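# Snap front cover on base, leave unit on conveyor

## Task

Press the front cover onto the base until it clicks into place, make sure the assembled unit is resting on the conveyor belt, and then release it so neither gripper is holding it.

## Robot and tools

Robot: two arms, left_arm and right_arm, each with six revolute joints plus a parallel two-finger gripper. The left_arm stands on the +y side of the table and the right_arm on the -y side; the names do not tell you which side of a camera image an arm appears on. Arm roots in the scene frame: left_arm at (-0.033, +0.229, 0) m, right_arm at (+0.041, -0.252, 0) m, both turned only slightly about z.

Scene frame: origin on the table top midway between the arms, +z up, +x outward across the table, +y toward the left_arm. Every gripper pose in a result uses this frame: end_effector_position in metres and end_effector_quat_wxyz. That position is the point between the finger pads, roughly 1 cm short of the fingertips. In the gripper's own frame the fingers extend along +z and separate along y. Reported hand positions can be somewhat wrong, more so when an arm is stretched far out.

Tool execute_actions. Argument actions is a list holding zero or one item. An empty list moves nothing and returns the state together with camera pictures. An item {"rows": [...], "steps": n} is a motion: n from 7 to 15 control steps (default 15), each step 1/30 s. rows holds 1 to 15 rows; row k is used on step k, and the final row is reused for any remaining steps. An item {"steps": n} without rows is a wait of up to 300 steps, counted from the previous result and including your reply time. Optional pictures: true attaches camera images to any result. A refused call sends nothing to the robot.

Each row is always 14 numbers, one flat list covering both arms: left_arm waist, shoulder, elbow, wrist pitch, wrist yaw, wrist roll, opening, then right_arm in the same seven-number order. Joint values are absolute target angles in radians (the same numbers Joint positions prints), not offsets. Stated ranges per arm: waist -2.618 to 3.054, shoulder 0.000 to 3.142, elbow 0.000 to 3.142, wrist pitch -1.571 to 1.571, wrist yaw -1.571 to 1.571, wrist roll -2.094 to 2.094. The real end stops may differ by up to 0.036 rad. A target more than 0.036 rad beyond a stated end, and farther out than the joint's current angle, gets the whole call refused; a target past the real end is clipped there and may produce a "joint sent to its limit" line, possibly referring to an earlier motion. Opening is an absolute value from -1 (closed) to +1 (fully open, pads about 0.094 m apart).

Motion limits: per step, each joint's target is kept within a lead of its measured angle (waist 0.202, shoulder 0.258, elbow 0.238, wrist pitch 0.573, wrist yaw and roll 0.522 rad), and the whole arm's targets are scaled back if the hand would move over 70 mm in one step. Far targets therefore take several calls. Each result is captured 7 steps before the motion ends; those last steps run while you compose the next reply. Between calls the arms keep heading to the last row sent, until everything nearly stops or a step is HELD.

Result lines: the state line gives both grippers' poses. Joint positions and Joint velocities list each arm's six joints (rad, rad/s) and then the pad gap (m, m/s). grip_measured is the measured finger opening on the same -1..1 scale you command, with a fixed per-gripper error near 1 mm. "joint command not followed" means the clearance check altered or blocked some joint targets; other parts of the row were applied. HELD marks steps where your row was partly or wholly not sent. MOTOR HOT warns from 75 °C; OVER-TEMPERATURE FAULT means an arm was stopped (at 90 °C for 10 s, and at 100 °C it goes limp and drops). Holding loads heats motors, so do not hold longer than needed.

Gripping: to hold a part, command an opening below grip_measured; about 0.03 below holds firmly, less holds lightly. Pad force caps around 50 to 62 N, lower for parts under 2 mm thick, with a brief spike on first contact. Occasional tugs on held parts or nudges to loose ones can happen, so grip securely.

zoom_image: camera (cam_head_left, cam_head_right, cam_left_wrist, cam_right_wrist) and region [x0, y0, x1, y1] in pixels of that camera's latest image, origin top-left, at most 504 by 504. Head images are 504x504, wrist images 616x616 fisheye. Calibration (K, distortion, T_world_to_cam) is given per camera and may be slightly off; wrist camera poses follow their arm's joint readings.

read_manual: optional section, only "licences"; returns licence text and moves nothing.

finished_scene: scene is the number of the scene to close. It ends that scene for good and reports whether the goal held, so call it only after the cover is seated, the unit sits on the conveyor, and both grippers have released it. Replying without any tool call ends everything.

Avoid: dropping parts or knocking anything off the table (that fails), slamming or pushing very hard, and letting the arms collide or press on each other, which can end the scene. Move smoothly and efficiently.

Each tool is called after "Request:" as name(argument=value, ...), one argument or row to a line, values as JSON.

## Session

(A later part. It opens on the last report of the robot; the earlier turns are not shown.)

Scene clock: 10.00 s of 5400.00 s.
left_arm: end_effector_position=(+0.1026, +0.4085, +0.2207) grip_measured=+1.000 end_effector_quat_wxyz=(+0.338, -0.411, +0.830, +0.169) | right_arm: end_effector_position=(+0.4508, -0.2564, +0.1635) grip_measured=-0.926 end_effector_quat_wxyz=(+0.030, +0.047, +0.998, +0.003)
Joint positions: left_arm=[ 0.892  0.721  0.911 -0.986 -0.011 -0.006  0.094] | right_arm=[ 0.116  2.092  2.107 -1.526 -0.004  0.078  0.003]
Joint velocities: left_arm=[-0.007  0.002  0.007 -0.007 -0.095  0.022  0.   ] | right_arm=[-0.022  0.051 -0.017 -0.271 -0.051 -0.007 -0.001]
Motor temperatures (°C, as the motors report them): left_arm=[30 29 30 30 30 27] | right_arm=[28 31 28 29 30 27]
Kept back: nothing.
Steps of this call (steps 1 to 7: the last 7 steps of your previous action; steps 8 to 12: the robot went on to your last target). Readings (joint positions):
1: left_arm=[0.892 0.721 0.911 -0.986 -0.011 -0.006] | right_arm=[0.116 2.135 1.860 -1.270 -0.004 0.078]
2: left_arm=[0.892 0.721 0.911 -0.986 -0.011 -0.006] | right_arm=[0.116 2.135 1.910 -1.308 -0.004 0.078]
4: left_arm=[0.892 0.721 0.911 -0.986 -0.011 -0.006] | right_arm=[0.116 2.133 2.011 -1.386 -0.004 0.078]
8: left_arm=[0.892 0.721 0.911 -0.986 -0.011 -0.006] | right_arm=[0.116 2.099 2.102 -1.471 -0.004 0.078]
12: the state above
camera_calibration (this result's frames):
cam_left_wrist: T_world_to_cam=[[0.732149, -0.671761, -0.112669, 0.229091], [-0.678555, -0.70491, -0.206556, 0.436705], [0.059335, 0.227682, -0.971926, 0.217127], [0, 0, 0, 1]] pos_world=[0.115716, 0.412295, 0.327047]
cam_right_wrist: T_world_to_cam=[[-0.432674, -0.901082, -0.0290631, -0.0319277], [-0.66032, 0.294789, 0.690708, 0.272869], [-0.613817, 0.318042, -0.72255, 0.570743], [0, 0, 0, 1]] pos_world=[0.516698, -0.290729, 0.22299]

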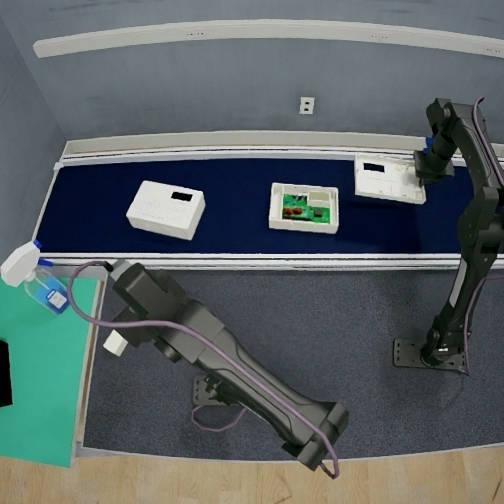

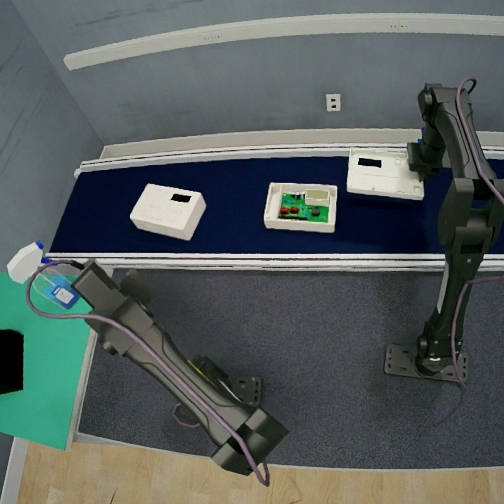

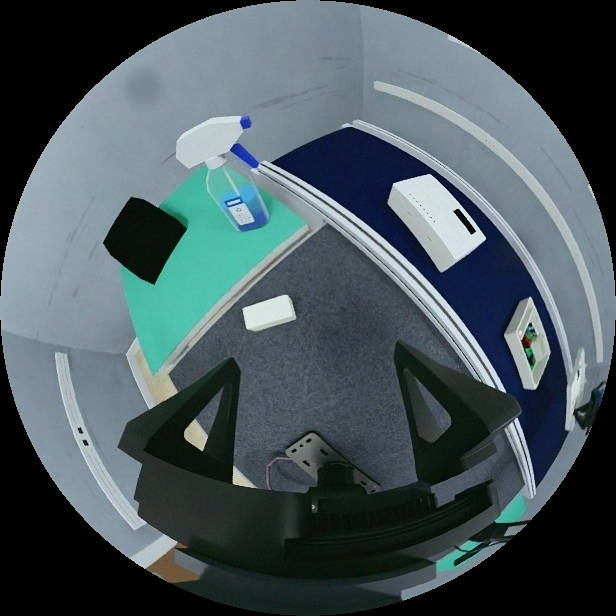

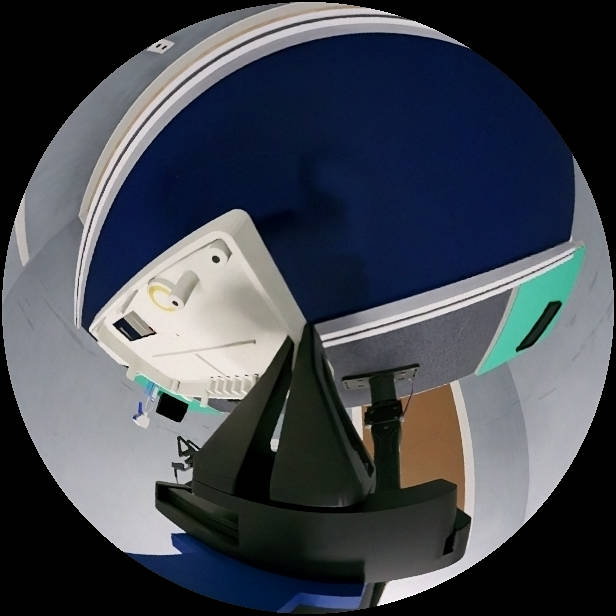

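Request:
execute_actions(
  actions=[
    {"rows":[[0.2,1.3,0.7,0.6,-0.6,-1.0,0.4,0.116,2.085,2.12,-1.57,0,0.08,-1]],"steps":15},
  ],
)

Request:
execute_actions(
  actions=[
    {"rows":[[-0.5,1.6,0.5,1.15,-1.049,-1.571,0.4,0.2,2.085,2.12,-1.57,0,0.13,-1]],"steps":15},
  ],
)

Request:
execute_actions(
  actions=[
    {"rows":[[-0.7,1.65,0.47,1.2,-1.049,-1.571,0.4,0.25,2.085,2.12,-1.57,0,0.17,-1],[-0.8,1.68,0.45,1.25,-1.049,-1.571,0.4,0.29,2.085,2.12,-1.57,0,0.2,-1],[-0.9,1.7,0.44,1.28,-1.049,-1.571,0.4,0.33,2.085,2.12,-1.57,0,0.24,-1],[-1.0,1.71,0.44,1.3,-1.049,-1.571,0.4,0.37,2.085,2.12,-1.57,0,0.27,-1],[-1.065,1.71,0.44,1.3,-1.049,-1.571,0.4,0.41,2.085,2.12,-1.57,0,0.31,-1],[-1.065,1.71,0.44,1.3,-1.049,-1.571,0.4,0.45,2.085,2.12,-1.57,0,0.34,-1],[-1.065,1.71,0.44,1.3,-1.049,-1.571,0.4,0.49,2.085,2.12,-1.57,0,0.38,-1],[-1.065,1.71,0.44,1.3,-1.049,-1.571,0.4,0.53,2.085,2.12,-1.57,0,0.41,-1],[-1.065,1.71,0.44,1.3,-1.049,-1.571,0.4,0.577,2.085,2.12,-1.57,0,0.455,-1]],"steps":15},
  ],
)

Request:
execute_actions(
  actions=[
    {"steps":20},
  ],
  pictures=true,
)

Scene clock: 11.30 s of 5400.00 s.
left_arm: end_effector_position=(+0.2270, +0.4576, +0.1439) grip_measured=+0.402 end_effector_quat_wxyz=(+0.392, -0.547, +0.717, +0.179) | right_arm: end_effector_position=(+0.4430, -0.2563, +0.1627) grip_measured=-0.926 end_effector_quat_wxyz=(+0.014, +0.047, +0.999, +0.002)
Joint positions: left_arm=[ 0.476  1.21   0.727 -0.288 -0.446 -0.62   0.066] | right_arm=[ 0.116  2.093  2.107 -1.558 -0.004  0.078  0.003]
Joint velocities: left_arm=[-1.678  1.932 -0.286  2.747 -0.842 -2.176 -0.001] | right_arm=[-0.002 -0.002 -0.017  0.066 -0.066 -0.051 -0.001]
Motor temperatures (°C, as the motors report them): left_arm=[30 29 30 30 30 27] | right_arm=[28 31 28 29 30 27]
Steps of this call (steps 1 to 30: the robot went on to your last target; step 31: nothing new was sent; steps 32 to 39: the first 8 steps of this action). Readings (joint positions):
32: left_arm=[0.867 0.733 0.892 -0.940 -0.066 -0.059] | right_arm=[0.116 2.093 2.107 -1.558 -0.004 0.078]
33: left_arm=[0.818 0.766 0.862 -0.852 -0.142 -0.132] | right_arm=[0.116 2.093 2.107 -1.558 -0.004 0.078]
35: left_arm=[0.708 0.894 0.796 -0.663 -0.282 -0.292] | right_arm=[0.116 2.093 2.107 -1.558 -0.004 0.078]
39: the state above

Scene clock: 11.80 s of 5400.00 s.
left_arm: end_effector_position=(+0.3580, +0.2654, +0.1528) grip_measured=+0.402 end_effector_quat_wxyz=(+0.636, -0.617, +0.418, -0.203) | right_arm: end_effector_position=(+0.4417, -0.2191, +0.1627) grip_measured=-0.926 end_effector_quat_wxyz=(+0.014, +0.016, +1.000, -0.000)
Joint positions: left_arm=[-0.304  1.629  0.495  0.945 -0.945 -1.438  0.066] | right_arm=[ 0.211  2.093  2.107 -1.558  0.003  0.112  0.003]
Joint velocities: left_arm=[-2.088 -0.017 -0.061  1.033 -0.593 -0.857  0.   ] | right_arm=[ 0.129 -0.007 -0.002 -0.007 -0.022 -0.022  0.001]
Motor temperatures (°C, as the motors report them): left_arm=[30 29 30 30 30 27] | right_arm=[28 31 28 29 30 27]
Steps of this call (steps 1 to 7: the last 7 steps of your previous action; steps 8 to 15: the first 8 steps of this action). Readings (joint positions):
8: left_arm=[0.180 1.346 0.676 0.395 -0.612 -0.964] | right_arm=[0.122 2.093 2.107 -1.558 -0.000 0.085]
9: left_arm=[0.126 1.396 0.648 0.548 -0.710 -1.064] | right_arm=[0.132 2.093 2.107 -1.558 0.005 0.093]
11: left_arm=[-0.010 1.528 0.575 0.769 -0.829 -1.244] | right_arm=[0.165 2.093 2.107 -1.558 0.006 0.102]
15: the state above

Scene clock: 12.30 s of 5400.00 s.
left_arm: end_effector_position=(+0.2894, +0.0211, +0.1693) grip_measured=+0.402 end_effector_quat_wxyz=(+0.513, -0.512, +0.485, -0.490) | right_arm: end_effector_position=(+0.4257, -0.1355, +0.1627) grip_measured=-0.926 end_effector_quat_wxyz=(+0.016, -0.009, +1.000, -0.005)
Joint positions: left_arm=[-1.004  1.705  0.461  1.255 -1.037 -1.565  0.066] | right_arm=[ 0.43   2.093  2.107 -1.558  0.018  0.281  0.003]
Joint velocities: left_arm=[-1.712  0.051 -0.037  0.183  0.051 -0.051 -0.   ] | right_arm=[ 1.448  0.007 -0.012 -0.051  0.007  0.813 -0.001]
Motor temperatures (°C, as the motors report them): left_arm=[30 29 30 30 30 27] | right_arm=[28 31 28 29 30 27]
Steps of this call (steps 1 to 7: the last 7 steps of your previous action; steps 8 to 15: the first 8 steps of this action). Readings (joint positions):
8: left_arm=[-0.531 1.622 0.494 1.132 -1.022 -1.547] | right_arm=[0.209 2.093 2.107 -1.558 0.003 0.124]
9: left_arm=[-0.579 1.629 0.490 1.158 -1.034 -1.551] | right_arm=[0.217 2.093 2.107 -1.558 0.007 0.136]
11: left_arm=[-0.717 1.660 0.477 1.213 -1.038 -1.558] | right_arm=[0.258 2.093 2.107 -1.558 0.015 0.175]
15: the state above

Scene clock: 12.97 s of 5400.00 s.
left_arm: end_effector_position=(+0.2735, -0.0009, +0.1764) grip_measured=+0.402 end_effector_quat_wxyz=(+0.490, -0.499, +0.486, -0.524) | right_arm: end_effector_position=(+0.4036, -0.0789, +0.1627) grip_measured=-0.926 end_effector_quat_wxyz=(+0.011, +0.001, +1.000, +0.007)
Joint positions: left_arm=[-1.075  1.705  0.46   1.302 -1.039 -1.569  0.066] | right_arm=[ 0.572  2.093  2.107 -1.559 -0.002  0.443  0.003]
Joint velocities: left_arm=[ 0.022 -0.007 -0.012 -0.066  0.022 -0.007  0.001] | right_arm=[-0.002 -0.007  0.007  0.051 -0.022 -0.007  0.001]
Motor temperatures (°C, as the motors report them): left_arm=[30 29 30 30 30 27] | right_arm=[28 31 28 29 30 27]
Kept back: nothing.
Steps of this call (steps 1 to 7: the last 7 steps of your previous action; steps 8 to 20: the robot went on to your last target). Readings (joint positions):
1: left_arm=[-1.050 1.705 0.460 1.261 -1.034 -1.565] | right_arm=[0.482 2.093 2.107 -1.558 0.017 0.312]
2: left_arm=[-1.075 1.705 0.460 1.270 -1.033 -1.566] | right_arm=[0.531 2.093 2.107 -1.558 0.014 0.338]
4: left_arm=[-1.080 1.705 0.460 1.283 -1.034 -1.567] | right_arm=[0.603 2.093 2.107 -1.558 -0.001 0.375]
8: left_arm=[-1.075 1.705 0.460 1.295 -1.037 -1.568] | right_arm=[0.621 2.093 2.107 -1.559 -0.014 0.414]
20: the state above
camera_calibration (this result's frames):
cam_left_wrist: T_world_to_cam=[[-0.0167961, -0.094495, 0.995384, -0.16619], [-0.546738, -0.832638, -0.0882707, 0.197886], [0.837135, -0.545697, -0.0376789, -0.121076], [0, 0, 0, 1]] pos_world=[0.206757, 0.0829922, 0.178328]
cam_right_wrist: T_world_to_cam=[[-0.34884, -0.936954, -0.0207091, 0.0694708], [-0.658623, 0.229374, 0.716662, 0.17986], [-0.666728, 0.263639, -0.697114, 0.497686], [0, 0, 0, 1]] pos_world=[0.474516, -0.107374, 0.219483]

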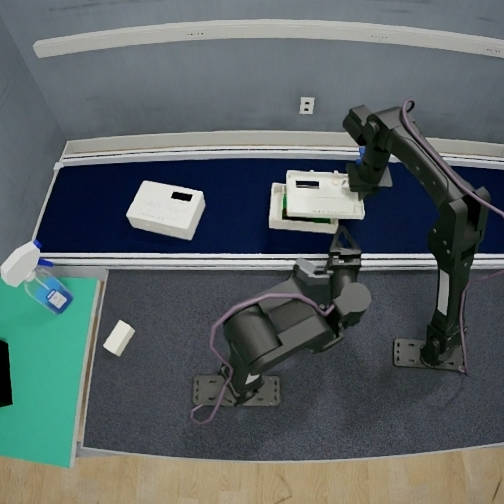

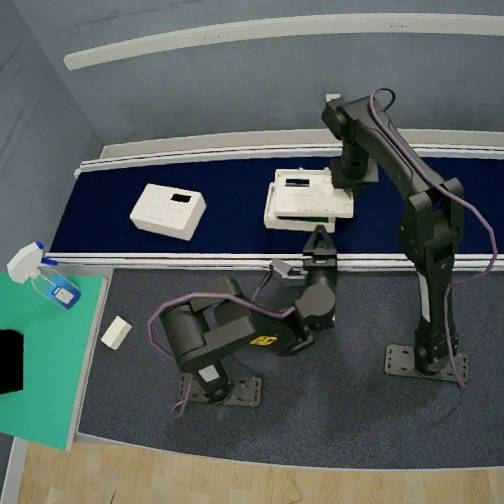

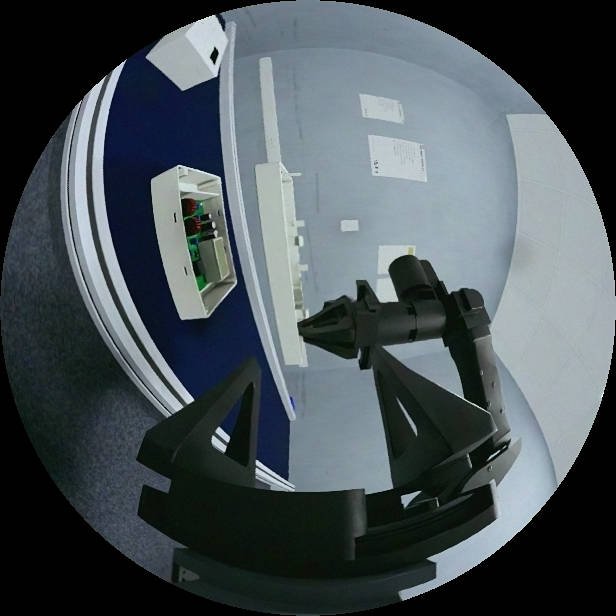

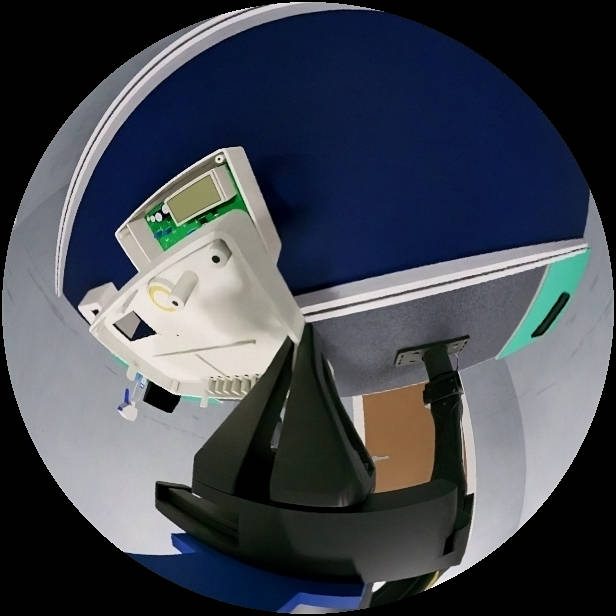

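Request:
execute_actions(
  actions=[
    {"rows":[[-0.975,1.73,0.38,1.34,-0.975,-1.571,0.4,0.572,2.085,2.12,-1.57,0,0.445,-1]],"steps":12},
  ],
)

Request:
execute_actions(
  actions=[
    {"rows":[[-0.95,1.745,0.41,1.335,-0.95,-1.571,0.4,0.572,2.085,2.12,-1.57,0,0.445,-1],[-0.93,1.76,0.43,1.33,-0.92,-1.571,0.4,0.572,2.085,2.12,-1.57,0,0.445,-1],[-0.91,1.775,0.45,1.32,-0.9,-1.571,0.4,0.572,2.085,2.12,-1.57,0,0.445,-1],[-0.885,1.79,0.475,1.31,-0.87,-1.571,0.4,0.572,2.085,2.12,-1.57,0,0.445,-1],[-0.86,1.805,0.5,1.3,-0.845,-1.571,0.4,0.572,2.085,2.12,-1.57,0,0.445,-1],[-0.835,1.82,0.52,1.295,-0.82,-1.571,0.4,0.572,2.085,2.12,-1.57,0,0.445,-1],[-0.814,1.83,0.545,1.285,-0.79,-1.571,0.4,0.572,2.085,2.12,-1.57,0,0.445,-1]],"steps":15},
  ],
)

Request:
execute_actions(
  actions=[
    {"steps":15},
  ],
  pictures=true,
)

Scene clock: 13.83 s of 5400.00 s.
left_arm: end_effector_position=(+0.2869, +0.0335, +0.1608) grip_measured=+0.402 end_effector_quat_wxyz=(+0.509, -0.511, +0.484, -0.495) | right_arm: end_effector_position=(+0.4036, -0.0789, +0.1627) grip_measured=-0.926 end_effector_quat_wxyz=(+0.011, +0.002, +1.000, +0.007)
Joint positions: left_arm=[-0.981  1.713  0.399  1.33  -1.006 -1.569  0.066] | right_arm=[ 0.572  2.093  2.107 -1.559 -0.002  0.445  0.003]
Joint velocities: left_arm=[ 0.261  0.09  -0.183  0.022 -0.095  0.007  0.   ] | right_arm=[-0.002 -0.007  0.002  0.022 -0.007  0.037 -0.001]
Motor temperatures (°C, as the motors report them): left_arm=[30 29 30 30 30 27] | right_arm=[28 32 28 29 30 27]
Steps of this call (steps 1 to 15: the robot went on to your last target; steps 16 to 21: nothing new was sent; steps 22 to 26: the first 5 steps of this action). Readings (joint positions):
22: left_arm=[-1.065 1.705 0.452 1.311 -1.024 -1.569] | right_arm=[0.572 2.093 2.107 -1.559 -0.002 0.445]
23: left_arm=[-1.042 1.705 0.436 1.323 -1.011 -1.569] | right_arm=[0.572 2.093 2.107 -1.559 -0.002 0.445]
25: left_arm=[-0.994 1.709 0.407 1.330 -1.006 -1.569] | right_arm=[0.572 2.093 2.107 -1.559 -0.002 0.445]
26: the state above

Scene clock: 14.33 s of 5400.00 s.
left_arm: end_effector_position=(+0.3313, +0.0361, +0.1575) grip_measured=+0.402 end_effector_quat_wxyz=(+0.511, -0.511, +0.484, -0.493) | right_arm: end_effector_position=(+0.4036, -0.0789, +0.1627) grip_measured=-0.926 end_effector_quat_wxyz=(+0.011, +0.002, +1.000, +0.007)
Joint positions: left_arm=[-0.844  1.807  0.503  1.319 -0.873 -1.569  0.066] | right_arm=[ 0.572  2.093  2.107 -1.559 -0.002  0.445  0.003]
Joint velocities: left_arm=[ 0.574  0.286  0.515 -0.081  0.476  0.037 -0.   ] | right_arm=[-0.002 -0.012  0.007 -0.066 -0.081 -0.037 -0.   ]
Motor temperatures (°C, as the motors report them): left_arm=[30 29 30 30 30 27] | right_arm=[28 32 28 29 30 27]
Steps of this call (steps 1 to 7: the last 7 steps of your previous action; steps 8 to 15: the first 8 steps of this action). Readings (joint positions):
8: left_arm=[-0.974 1.718 0.393 1.341 -0.987 -1.569] | right_arm=[0.572 2.093 2.107 -1.559 -0.002 0.445]
9: left_arm=[-0.967 1.722 0.395 1.341 -0.977 -1.569] | right_arm=[0.572 2.093 2.107 -1.559 -0.002 0.445]
11: left_arm=[-0.937 1.746 0.416 1.340 -0.950 -1.569] | right_arm=[0.572 2.093 2.107 -1.559 -0.002 0.445]
15: the state above

Scene clock: 14.83 s of 5400.00 s.
left_arm: end_effector_position=(+0.3405, +0.0304, +0.1585) grip_measured=+0.402 end_effector_quat_wxyz=(+0.501, -0.501, +0.495, -0.503) | right_arm: end_effector_position=(+0.4036, -0.0789, +0.1627) grip_measured=-0.926 end_effector_quat_wxyz=(+0.011, +0.002, +1.000, +0.007)
Joint positions: left_arm=[-0.816  1.816  0.524  1.305 -0.804 -1.569  0.066] | right_arm=[ 0.572  2.093  2.107 -1.559 -0.002  0.445  0.003]
Joint velocities: left_arm=[ 0.002  0.002 -0.002 -0.037  0.037 -0.081  0.001] | right_arm=[-0.017 -0.012 -0.007  0.051 -0.095 -0.051 -0.   ]
Motor temperatures (°C, as the motors report them): left_arm=[30 29 30 30 30 27] | right_arm=[28 32 29 29 30 27]
Kept back: nothing.
Steps of this call (steps 1 to 7: the last 7 steps of your previous action; steps 8 to 15: the robot went on to your last target). Readings (joint positions):
1: left_arm=[-0.828 1.813 0.516 1.315 -0.858 -1.569] | right_arm=[0.572 2.093 2.107 -1.559 -0.002 0.445]
2: left_arm=[-0.819 1.816 0.522 1.313 -0.847 -1.569] | right_arm=[0.572 2.093 2.107 -1.559 -0.002 0.445]
4: left_arm=[-0.816 1.816 0.524 1.312 -0.832 -1.569] | right_arm=[0.572 2.093 2.107 -1.559 -0.002 0.445]
8: left_arm=[-0.816 1.816 0.524 1.307 -0.813 -1.569] | right_arm=[0.572 2.093 2.107 -1.559 -0.002 0.445]
15: the state above
camera_calibration (this result's frames):
cam_left_wrist: T_world_to_cam=[[0.00509644, -0.13355, 0.991029, -0.149784], [-0.528139, -0.841906, -0.110739, 0.256503], [0.849142, -0.522837, -0.074824, -0.159673], [0, 0, 0, 1]] pos_world=[0.271818, 0.112465, 0.164898]
cam_right_wrist: T_world_to_cam=[[-0.350626, -0.936286, -0.0207409, 0.0702497], [-0.658166, 0.230598, 0.716688, 0.179768], [-0.666242, 0.264941, -0.697085, 0.497588], [0, 0, 0, 1]] pos_world=[0.474463, -0.107512, 0.21948]

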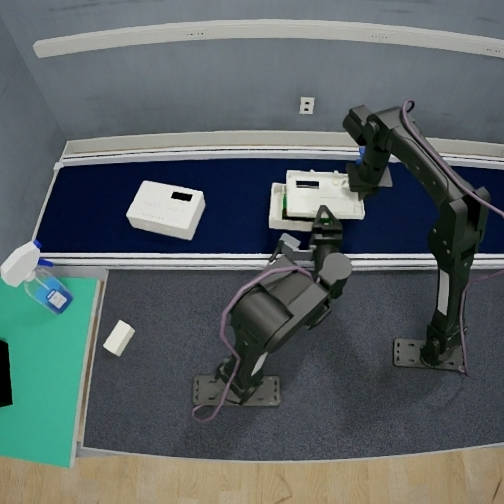

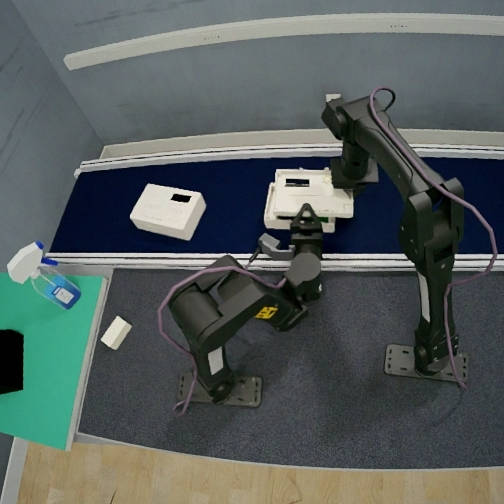

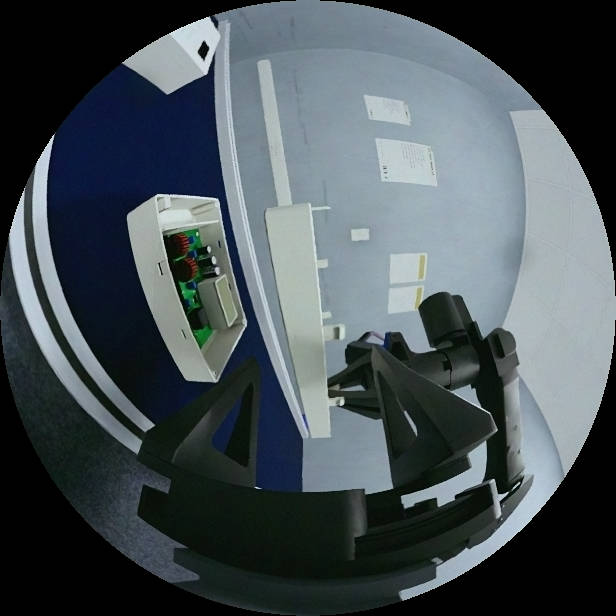

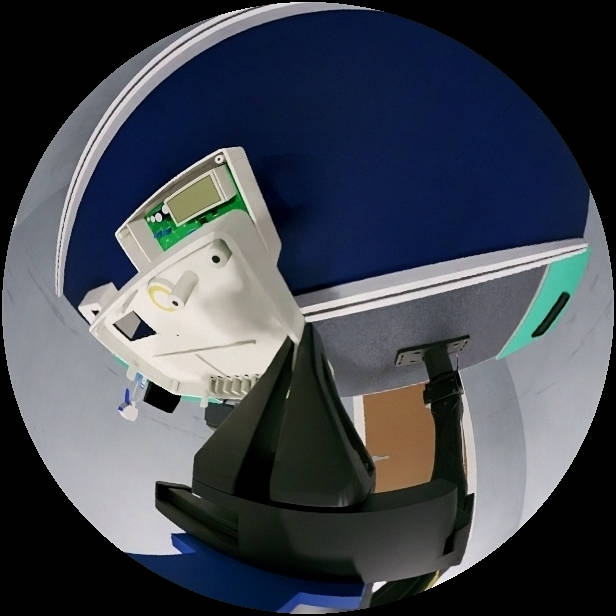

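Request:
execute_actions(
  actions=[
    {"rows":[[-0.785,1.86,0.575,1.275,-0.755,-1.571,0.0,0.572,2.085,2.12,-1.57,0,0.445,-1]],"steps":15},
  ],
)

Request:
execute_actions(
  actions=[
    {"steps":12},
  ],
  pictures=true,
)

Request:
zoom_image(
  camera="cam_head_left",
  region=[260,150,400,260],
)

Scene clock: 15.53 s of 5400.00 s.
left_arm: end_effector_position=(+0.3502, +0.0282, +0.1541) grip_measured=+0.002 end_effector_quat_wxyz=(+0.499, -0.498, +0.501, -0.501) | right_arm: end_effector_position=(+0.4036, -0.0789, +0.1627) grip_measured=-0.926 end_effector_quat_wxyz=(+0.011, +0.002, +1.000, +0.007)
Joint positions: left_arm=[-0.793  1.845  0.553  1.294 -0.773 -1.569  0.047] | right_arm=[ 0.572  2.093  2.107 -1.559 -0.002  0.445  0.003]
Joint velocities: left_arm=[ 0.002 -0.007  0.017 -0.022  0.051 -0.037 -0.   ] | right_arm=[ 0.007 -0.022  0.017  0.007 -0.066 -0.007 -0.   ]
Motor temperatures (°C, as the motors report them): left_arm=[30 29 30 30 30 27] | right_arm=[28 32 29 29 30 27]
Steps of this call (steps 1 to 13: the robot went on to your last target; steps 14 to 21: the first 8 steps of this action). Readings (joint positions):
14: left_arm=[-0.814 1.819 0.528 1.304 -0.797 -1.569] | right_arm=[0.572 2.093 2.107 -1.559 -0.002 0.445]
15: left_arm=[-0.809 1.827 0.537 1.303 -0.791 -1.569] | right_arm=[0.572 2.093 2.107 -1.559 -0.002 0.445]
17: left_arm=[-0.798 1.840 0.551 1.300 -0.781 -1.569] | right_arm=[0.572 2.093 2.107 -1.559 -0.002 0.445]
21: the state above

Scene clock: 15.93 s of 5400.00 s.
left_arm: end_effector_position=(+0.3502, +0.0271, +0.1541) grip_measured=+0.002 end_effector_quat_wxyz=(+0.498, -0.497, +0.502, -0.503) | right_arm: end_effector_position=(+0.4035, -0.0790, +0.1627) grip_measured=-0.926 end_effector_quat_wxyz=(+0.011, +0.002, +1.000, +0.007)
Joint positions: left_arm=[-0.793  1.845  0.553  1.294 -0.767 -1.569  0.047] | right_arm=[ 0.572  2.093  2.107 -1.559 -0.002  0.445  0.003]
Joint velocities: left_arm=[ 0.007  0.002  0.012  0.037  0.051 -0.037  0.   ] | right_arm=[-0.002 -0.022 -0.002  0.007  0.066  0.007 -0.001]
Motor temperatures (°C, as the motors report them): left_arm=[30 29 30 30 30 27] | right_arm=[28 32 29 29 30 27]
Kept back: nothing.
Steps of this call (steps 1 to 7: the last 7 steps of your previous action; steps 8 to 12: the robot went on to your last target). Readings (joint positions):
1: left_arm=[-0.793 1.845 0.553 1.294 -0.771 -1.569] | right_arm=[0.572 2.093 2.107 -1.559 -0.002 0.445]
2: left_arm=[-0.793 1.845 0.553 1.294 -0.770 -1.569] | right_arm=[0.572 2.093 2.107 -1.559 -0.002 0.445]
4: left_arm=[-0.793 1.845 0.553 1.294 -0.768 -1.569] | right_arm=[0.572 2.093 2.107 -1.559 -0.002 0.445]
8: left_arm=[-0.793 1.845 0.553 1.294 -0.767 -1.569] | right_arm=[0.572 2.093 2.107 -1.559 -0.002 0.445]
12: the state above
camera_calibration (this result's frames):
cam_left_wrist: T_world_to_cam=[[0.0108301, -0.141912, 0.98982, -0.147563], [-0.54148, -0.833016, -0.113506, 0.263187], [0.840644, -0.534738, -0.0858643, -0.164882], [0, 0, 0, 1]] pos_world=[0.282715, 0.110129, 0.161777]
cam_right_wrist: T_world_to_cam=[[-0.350633, -0.936289, -0.0204673, 0.0701398], [-0.657919, 0.230715, 0.716878, 0.179602], [-0.666483, 0.264827, -0.696899, 0.497597], [0, 0, 0, 1]] pos_world=[0.474397, -0.107543, 0.219458]

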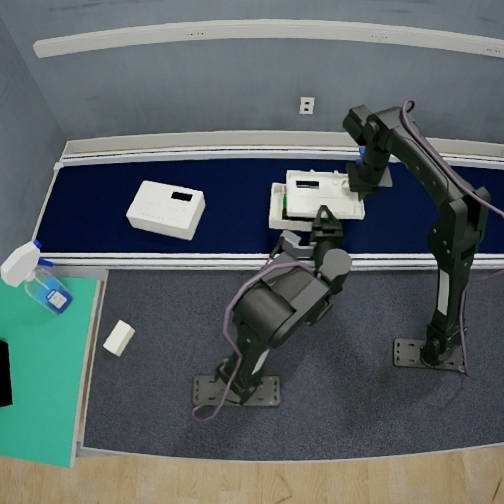

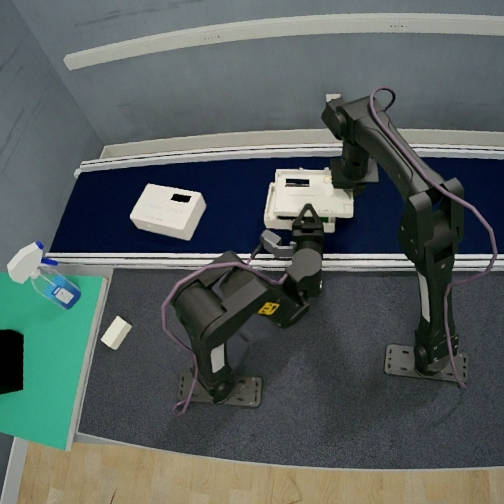

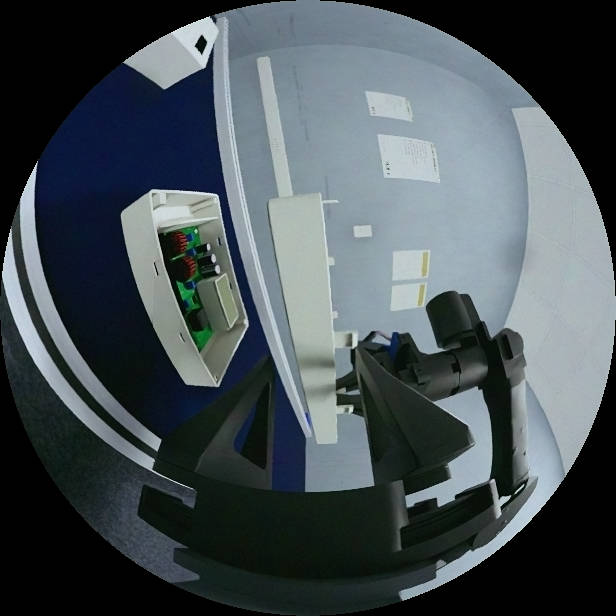

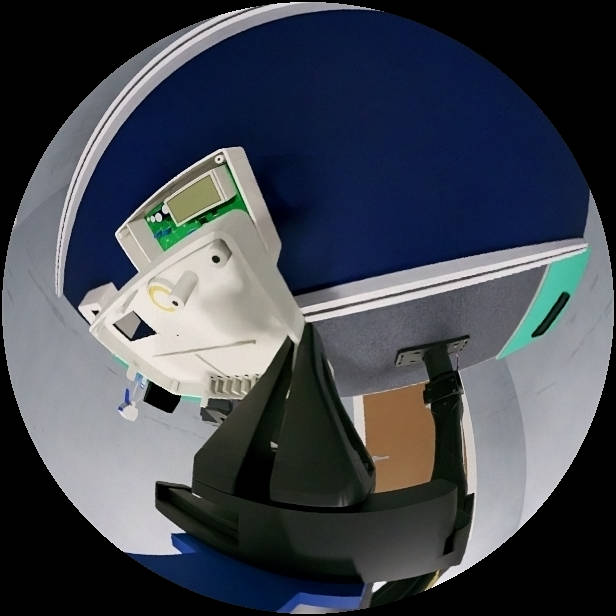

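Region (260, 150, 400, 260) of cam_head_left's 504x504 image, scaled by 3.600, with more detail than that image has; it fills the top 396 rows of this view, and the rest is white.

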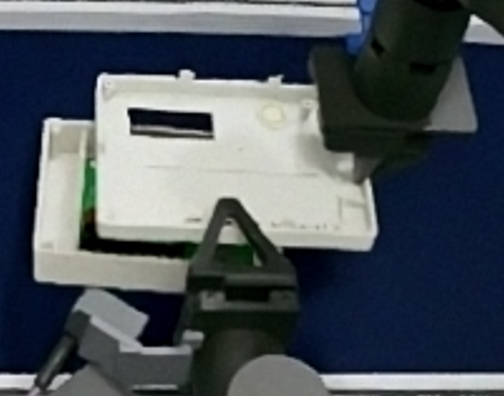

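Request:
execute_actions(
  actions=[
    {"rows":[[-0.815,1.86,0.59,1.265,-0.78,-1.571,0.0,0.572,2.085,2.12,-1.57,0,0.445,-1]],"steps":10},
  ],
)

Request:
execute_actions(
  actions=[
    {"rows":[[-0.815,1.86,0.59,1.265,-0.78,-1.571,-0.2,0.572,2.085,2.12,-1.57,0,0.445,-1],[-0.815,1.86,0.59,1.265,-0.78,-1.571,-0.35,0.572,2.085,2.12,-1.57,0,0.445,-1],[-0.815,1.86,0.59,1.265,-0.78,-1.571,-0.45,0.572,2.085,2.12,-1.57,0,0.445,-1],[-0.815,1.86,0.59,1.265,-0.78,-1.571,-0.55,0.572,2.085,2.12,-1.57,0,0.445,-1],[-0.815,1.86,0.59,1.265,-0.78,-1.571,-0.65,0.572,2.085,2.12,-1.57,0,0.445,-1]],"steps":15},
  ],
  pictures=true,
)

Scene clock: 16.60 s of 5400.00 s.
left_arm: end_effector_position=(+0.3503, +0.0238, +0.1558) grip_measured=+0.002 end_effector_quat_wxyz=(+0.497, -0.496, +0.502, -0.505) | right_arm: end_effector_position=(+0.4035, -0.0790, +0.1627) grip_measured=-0.926 end_effector_quat_wxyz=(+0.011, +0.002, +1.000, +0.007)
Joint positions: left_arm=[-0.8    1.845  0.562  1.288 -0.769 -1.569  0.047] | right_arm=[ 0.572  2.093  2.107 -1.559 -0.002  0.445  0.003]
Joint velocities: left_arm=[-0.09  -0.017  0.09  -0.095  0.022 -0.007 -0.   ] | right_arm=[ 0.007  0.002 -0.007 -0.066  0.081 -0.051 -0.001]
Motor temperatures (°C, as the motors report them): left_arm=[30 29 30 31 30 27] | right_arm=[28 32 29 29 30 27]
Steps of this call (steps 1 to 15: the robot went on to your last target; steps 16 to 17: nothing new was sent; steps 18 to 20: the first 3 steps of this action). Readings (joint positions):
18: left_arm=[-0.795 1.845 0.554 1.293 -0.768 -1.569] | right_arm=[0.572 2.093 2.107 -1.559 -0.002 0.445]
19: left_arm=[-0.796 1.845 0.558 1.289 -0.769 -1.569] | right_arm=[0.572 2.093 2.107 -1.559 -0.002 0.445]
20: the state above

Scene clock: 17.10 s of 5400.00 s.
left_arm: end_effector_position=(+0.3500, +0.0205, +0.1554) grip_measured=-0.636 end_effector_quat_wxyz=(+0.495, -0.495, +0.505, -0.505) | right_arm: end_effector_position=(+0.4034, -0.0792, +0.1627) grip_measured=-0.926 end_effector_quat_wxyz=(+0.011, +0.002, +1.000, +0.006)
Joint positions: left_arm=[-0.806  1.846  0.568  1.278 -0.77  -1.57   0.017] | right_arm=[ 0.572  2.093  2.107 -1.56  -0.002  0.445  0.003]
Joint velocities: left_arm=[ 0.002  0.002  0.017 -0.051  0.007  0.022  0.   ] | right_arm=[ 0.002 -0.002 -0.007 -0.022 -0.022  0.007 -0.   ]
Motor temperatures (°C, as the motors report them): left_arm=[30 29 30 31 30 27] | right_arm=[28 32 29 29 30 27]
Steps of this call (steps 1 to 7: the last 7 steps of your previous action; steps 8 to 15: the first 8 steps of this action). Readings (joint positions):
8: left_arm=[-0.806 1.845 0.568 1.285 -0.769 -1.569] | right_arm=[0.572 2.093 2.107 -1.559 -0.002 0.445]
9: left_arm=[-0.806 1.845 0.568 1.285 -0.769 -1.570] | right_arm=[0.572 2.093 2.107 -1.559 -0.002 0.445]
11: left_arm=[-0.806 1.845 0.568 1.285 -0.769 -1.570] | right_arm=[0.572 2.093 2.107 -1.559 -0.002 0.445]
15: the state above
camera_calibration (this result's frames):
cam_left_wrist: T_world_to_cam=[[0.0110833, -0.143236, 0.989627, -0.149849], [-0.549584, -0.827674, -0.11364, 0.260435], [0.835365, -0.542623, -0.0878935, -0.16583], [0, 0, 0, 1]] pos_world=[0.28332, 0.104108, 0.163315]
cam_right_wrist: T_world_to_cam=[[-0.350659, -0.936303, -0.0193889, 0.0697428], [-0.657654, 0.231455, 0.716882, 0.179528], [-0.666731, 0.264132, -0.696925, 0.497622], [0, 0, 0, 1]] pos_world=[0.474303, -0.10769, 0.219456]

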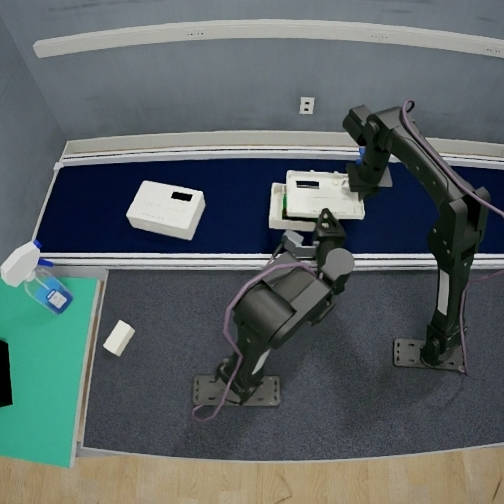

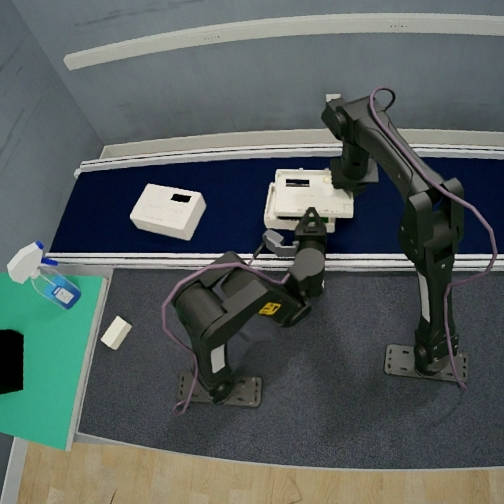

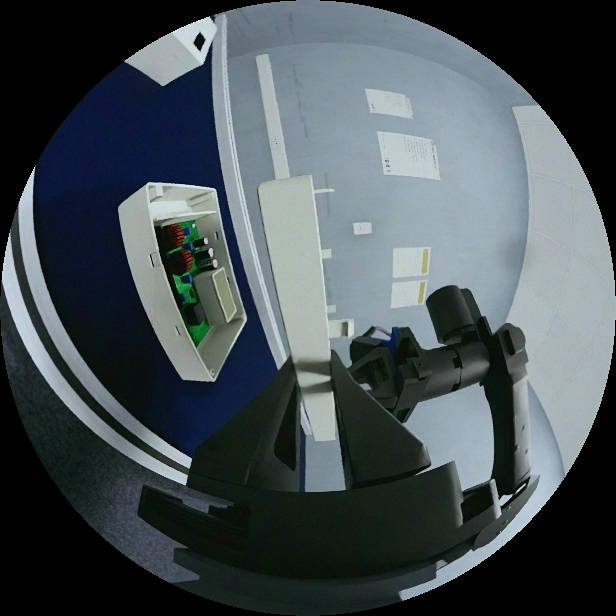

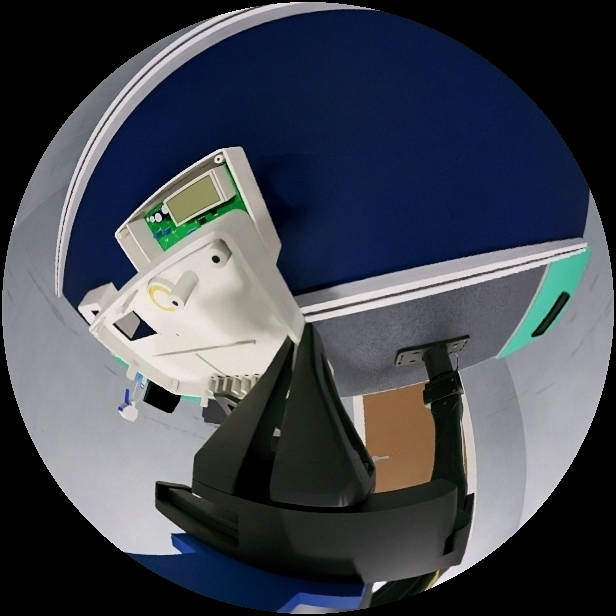

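Request:
execute_actions(
  actions=[
    {"rows":[[-0.806,1.86,0.59,1.27,-0.77,-1.571,-0.67,0.572,2.085,2.12,-1.57,0,0.445,-0.65]],"steps":8},
  ],
)

Request:
execute_actions(
  actions=[
    {"rows":[[-0.806,1.86,0.59,1.27,-0.77,-1.571,-0.67,0.572,2.04,2.12,-1.57,0,0.445,-0.65],[-0.806,1.86,0.59,1.27,-0.77,-1.571,-0.67,0.572,2.0,2.12,-1.57,0,0.445,-0.65],[-0.806,1.86,0.59,1.27,-0.77,-1.571,-0.67,0.572,1.95,2.12,-1.57,0,0.445,-0.65],[-0.806,1.86,0.59,1.27,-0.77,-1.571,-0.67,0.572,1.9,2.12,-1.57,0,0.445,-0.65]],"steps":12},
  ],
)

Request:
execute_actions(
  actions=[
    {"rows":[[-0.806,1.81,0.6,1.2,-0.77,-1.571,-0.67,0.3,1.7,1.9,-1.5,0,0.3,-0.65],[-0.806,1.78,0.61,1.16,-0.77,-1.571,-0.67,0.3,1.7,1.9,-1.5,0,0.3,-0.65],[-0.806,1.74,0.63,1.11,-0.77,-1.571,-0.67,-0.1,1.5,1.6,-1.5,0,0,-1]],"steps":15},
  ],
)

Request:
execute_actions(
  actions=[
    {"rows":[[-0.806,1.74,0.63,1.11,-0.77,-1.4,-0.67,-0.1,1.5,1.6,-1.5,0,0,-1],[-0.806,1.74,0.63,1.11,-0.77,-1.3,-0.67,-0.1,1.5,1.6,-1.5,0,0,-1],[-0.806,1.74,0.63,1.11,-0.77,-1.2,-0.67,-0.1,1.5,1.6,-1.5,0,0,-1],[-0.806,1.74,0.63,1.11,-0.77,1.58,-0.67,-0.1,1.5,1.6,-1.5,0,0,-1]],"steps":15},
  ],
)

Request:
execute_actions(
  actions=[
    {"steps":40},
  ],
  pictures=true,
)

Scene clock: 17.67 s of 5400.00 s.
left_arm: end_effector_position=(+0.3500, +0.0204, +0.1552) grip_measured=-0.646 end_effector_quat_wxyz=(+0.495, -0.495, +0.506, -0.504) | right_arm: end_effector_position=(+0.4034, -0.0792, +0.1627) grip_measured=-0.767 end_effector_quat_wxyz=(+0.011, +0.002, +1.000, +0.006)
Joint positions: left_arm=[-0.806  1.846  0.568  1.277 -0.769 -1.57   0.017] | right_arm=[ 0.572  2.093  2.107 -1.56  -0.002  0.445  0.011]
Joint velocities: left_arm=[ 0.007 -0.017 -0.022 -0.051  0.037  0.037 -0.006] | right_arm=[-0.017  0.012 -0.012  0.007  0.051  0.022  0.233]
Motor temperatures (°C, as the motors report them): left_arm=[30 29 30 31 30 27] | right_arm=[28 32 29 29 30 27]
Steps of this call (steps 1 to 7: the last 7 steps of your previous action; steps 8 to 15: the robot went on to your last target; step 16: nothing new was sent; step 17: the first step of this action). Readings (joint positions):
17: the state above

Scene clock: 18.07 s of 5400.00 s.
left_arm: end_effector_position=(+0.3500, +0.0204, +0.1538) grip_measured=-0.646 end_effector_quat_wxyz=(+0.495, -0.495, +0.508, -0.502) | right_arm: end_effector_position=(+0.3993, -0.0811, +0.1872) grip_measured=-0.652 end_effector_quat_wxyz=(+0.040, +0.002, +0.999, +0.020)
Joint positions: left_arm=[-0.806  1.846  0.568  1.269 -0.769 -1.57   0.017] | right_arm=[ 0.572  2.024  2.102 -1.559 -0.002  0.445  0.016]
Joint velocities: left_arm=[-0.002 -0.007  0.002 -0.037  0.022  0.037 -0.001] | right_arm=[ 0.007 -0.911 -0.007 -0.022  0.037  0.022  0.001]
Motor temperatures (°C, as the motors report them): left_arm=[30 29 30 31 30 27] | right_arm=[28 32 29 29 30 27]
Steps of this call (steps 1 to 7: the last 7 steps of your previous action; steps 8 to 12: the first 5 steps of this action). Readings (joint positions):
8: left_arm=[-0.806 1.846 0.568 1.270 -0.769 -1.570] | right_arm=[0.572 2.091 2.107 -1.560 -0.002 0.445]
9: left_arm=[-0.806 1.846 0.568 1.270 -0.769 -1.570] | right_arm=[0.572 2.086 2.107 -1.560 -0.002 0.445]
11: left_arm=[-0.806 1.846 0.568 1.269 -0.769 -1.570] | right_arm=[0.572 2.052 2.103 -1.559 -0.002 0.445]
12: the state above

Scene clock: 18.57 s of 5400.00 s.
left_arm: end_effector_position=(+0.3528, +0.0175, +0.1768) grip_measured=-0.646 end_effector_quat_wxyz=(+0.495, -0.495, +0.508, -0.502) | right_arm: end_effector_position=(+0.3351, -0.2377, +0.2163) grip_measured=-0.982 end_effector_quat_wxyz=(+0.074, +0.055, +0.996, +0.014)
Joint positions: left_arm=[-0.806  1.761  0.607  1.147 -0.769 -1.57   0.017] | right_arm=[ 0.167  1.564  1.644 -1.5   -0.014  0.148  0.001]
Joint velocities: left_arm=[-0.012 -0.134  0.095 -0.125  0.007 -0.022  0.   ] | right_arm=[-2.186 -0.901 -0.852 -0.256  0.037 -0.974  0.   ]
Motor temperatures (°C, as the motors report them): left_arm=[30 29 30 31 30 27] | right_arm=[28 33 29 29 30 27]
Steps of this call (steps 1 to 7: the last 7 steps of your previous action; steps 8 to 15: the first 8 steps of this action). Readings (joint positions):
8: left_arm=[-0.806 1.844 0.568 1.261 -0.769 -1.570] | right_arm=[0.557 1.866 2.075 -1.534 -0.010 0.427]
9: left_arm=[-0.806 1.837 0.570 1.240 -0.769 -1.570] | right_arm=[0.528 1.833 2.010 -1.513 -0.019 0.406]
11: left_arm=[-0.806 1.806 0.581 1.179 -0.769 -1.570] | right_arm=[0.429 1.748 1.876 -1.497 -0.019 0.307]
15: the state above

Scene clock: 19.07 s of 5400.00 s.
left_arm: end_effector_position=(+0.3529, +0.0174, +0.1719) grip_measured=-0.647 end_effector_quat_wxyz=(+0.618, -0.319, +0.642, -0.323) | right_arm: end_effector_position=(+0.3147, -0.3186, +0.2169) grip_measured=-0.982 end_effector_quat_wxyz=(+0.072, +0.126, +0.989, -0.012)
Joint positions: left_arm=[-0.806  1.757  0.609  1.111 -0.769 -0.968  0.017] | right_arm=[-0.106  1.521  1.605 -1.509  0.008  0.016  0.001]
Joint velocities: left_arm=[-0.002 -0.002 -0.007 -0.037  0.022  2.85  -0.   ] | right_arm=[-0.002  0.007  0.007  0.007 -0.022 -0.081  0.   ]
Motor temperatures (°C, as the motors report them): left_arm=[30 29 30 31 30 27] | right_arm=[28 33 29 29 30 27]
Steps of this call (steps 1 to 7: the last 7 steps of your previous action; steps 8 to 15: the first 8 steps of this action). Readings (joint positions):
8: left_arm=[-0.806 1.757 0.609 1.117 -0.769 -1.546] | right_arm=[-0.116 1.521 1.606 -1.509 0.011 0.035]
9: left_arm=[-0.806 1.757 0.609 1.115 -0.769 -1.504] | right_arm=[-0.111 1.521 1.605 -1.509 0.010 0.030]
11: left_arm=[-0.806 1.757 0.609 1.113 -0.769 -1.361] | right_arm=[-0.107 1.521 1.605 -1.509 0.008 0.023]
15: the state above

Scene clock: 20.40 s of 5400.00 s.
left_arm: end_effector_position=(+0.3529, +0.0174, +0.1704) grip_measured=-0.650 end_effector_quat_wxyz=(+0.489, +0.521, +0.495, +0.495) | right_arm: end_effector_position=(+0.3147, -0.3186, +0.2169) grip_measured=-0.982 end_effector_quat_wxyz=(+0.072, +0.124, +0.990, -0.012)
Joint positions: left_arm=[-0.806  1.757  0.609  1.103 -0.769  1.57   0.016] | right_arm=[-0.106  1.521  1.605 -1.509  0.008  0.011  0.001]
Joint velocities: left_arm=[ 0.007 -0.007 -0.002 -0.007 -0.037  0.095 -0.   ] | right_arm=[-0.022  0.002  0.002  0.007  0.037  0.037 -0.001]
Motor temperatures (°C, as the motors report them): left_arm=[30 30 30 31 30 27] | right_arm=[28 32 29 29 30 27]
Kept back: nothing.
Steps of this call (steps 1 to 7: the last 7 steps of your previous action; steps 8 to 40: the robot went on to your last target). Readings (joint positions):
1: left_arm=[-0.806 1.757 0.609 1.110 -0.769 -0.870] | right_arm=[-0.106 1.521 1.605 -1.509 0.008 0.014]
2: left_arm=[-0.806 1.757 0.609 1.110 -0.769 -0.772] | right_arm=[-0.106 1.521 1.605 -1.509 0.008 0.014]
4: left_arm=[-0.806 1.757 0.609 1.109 -0.769 -0.575] | right_arm=[-0.106 1.521 1.605 -1.509 0.008 0.012]
8: left_arm=[-0.806 1.757 0.609 1.108 -0.769 -0.181] | right_arm=[-0.106 1.521 1.605 -1.509 0.008 0.011]
40: the state above
camera_calibration (this result's frames):
cam_left_wrist: T_world_to_cam=[[-0.0143527, 0.172323, -0.984936, 0.174797], [-0.511199, 0.845307, 0.155343, 0.172675], [0.859342, 0.505728, 0.0759587, -0.223262], [0, 0, 0, 1]] pos_world=[0.282639, -0.0631752, 0.162298]
cam_right_wrist: T_world_to_cam=[[-0.564396, -0.824251, -0.045461, -0.075842], [-0.659532, 0.417117, 0.625325, 0.217307], [-0.496462, 0.382914, -0.779039, 0.541579], [0, 0, 0, 1]] pos_world=[0.36939, -0.360534, 0.282576]

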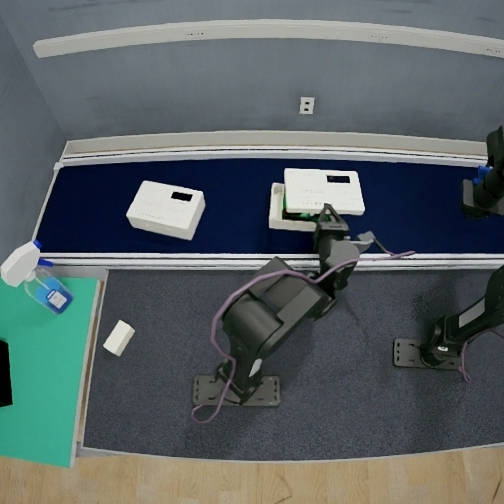

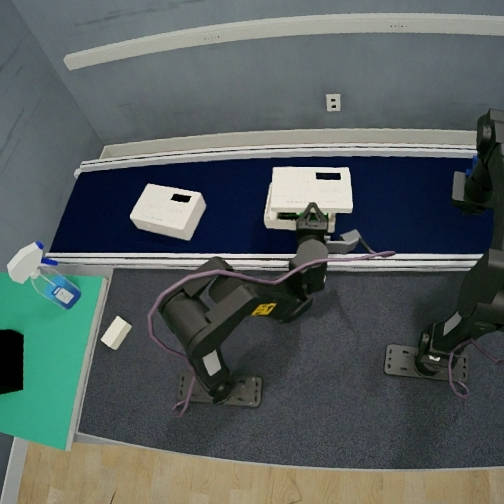

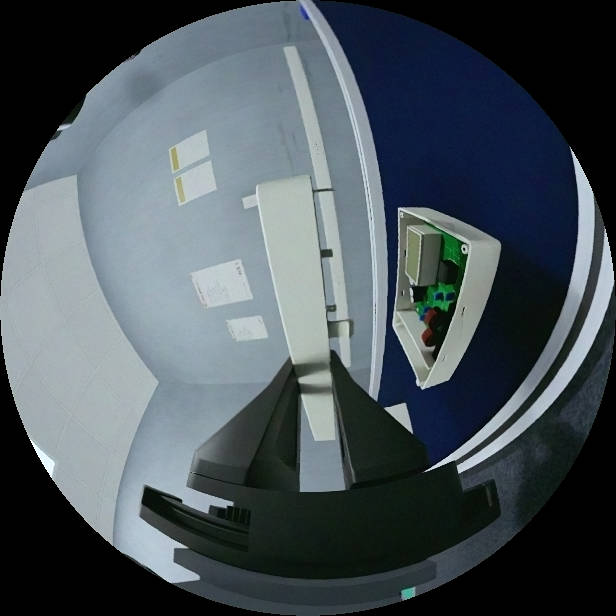

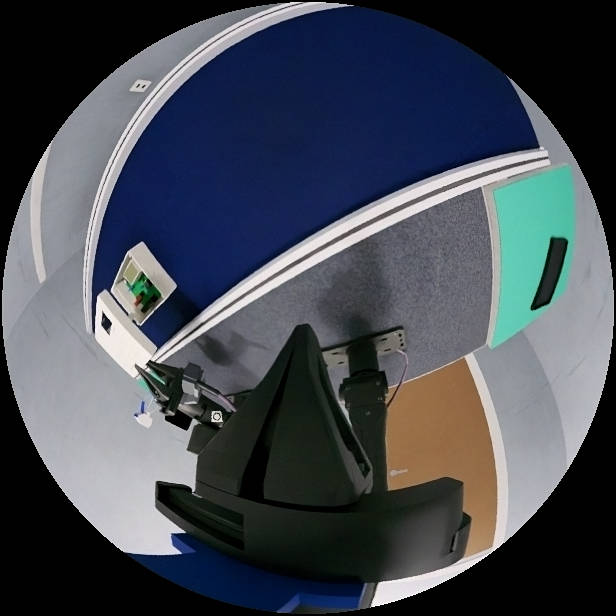

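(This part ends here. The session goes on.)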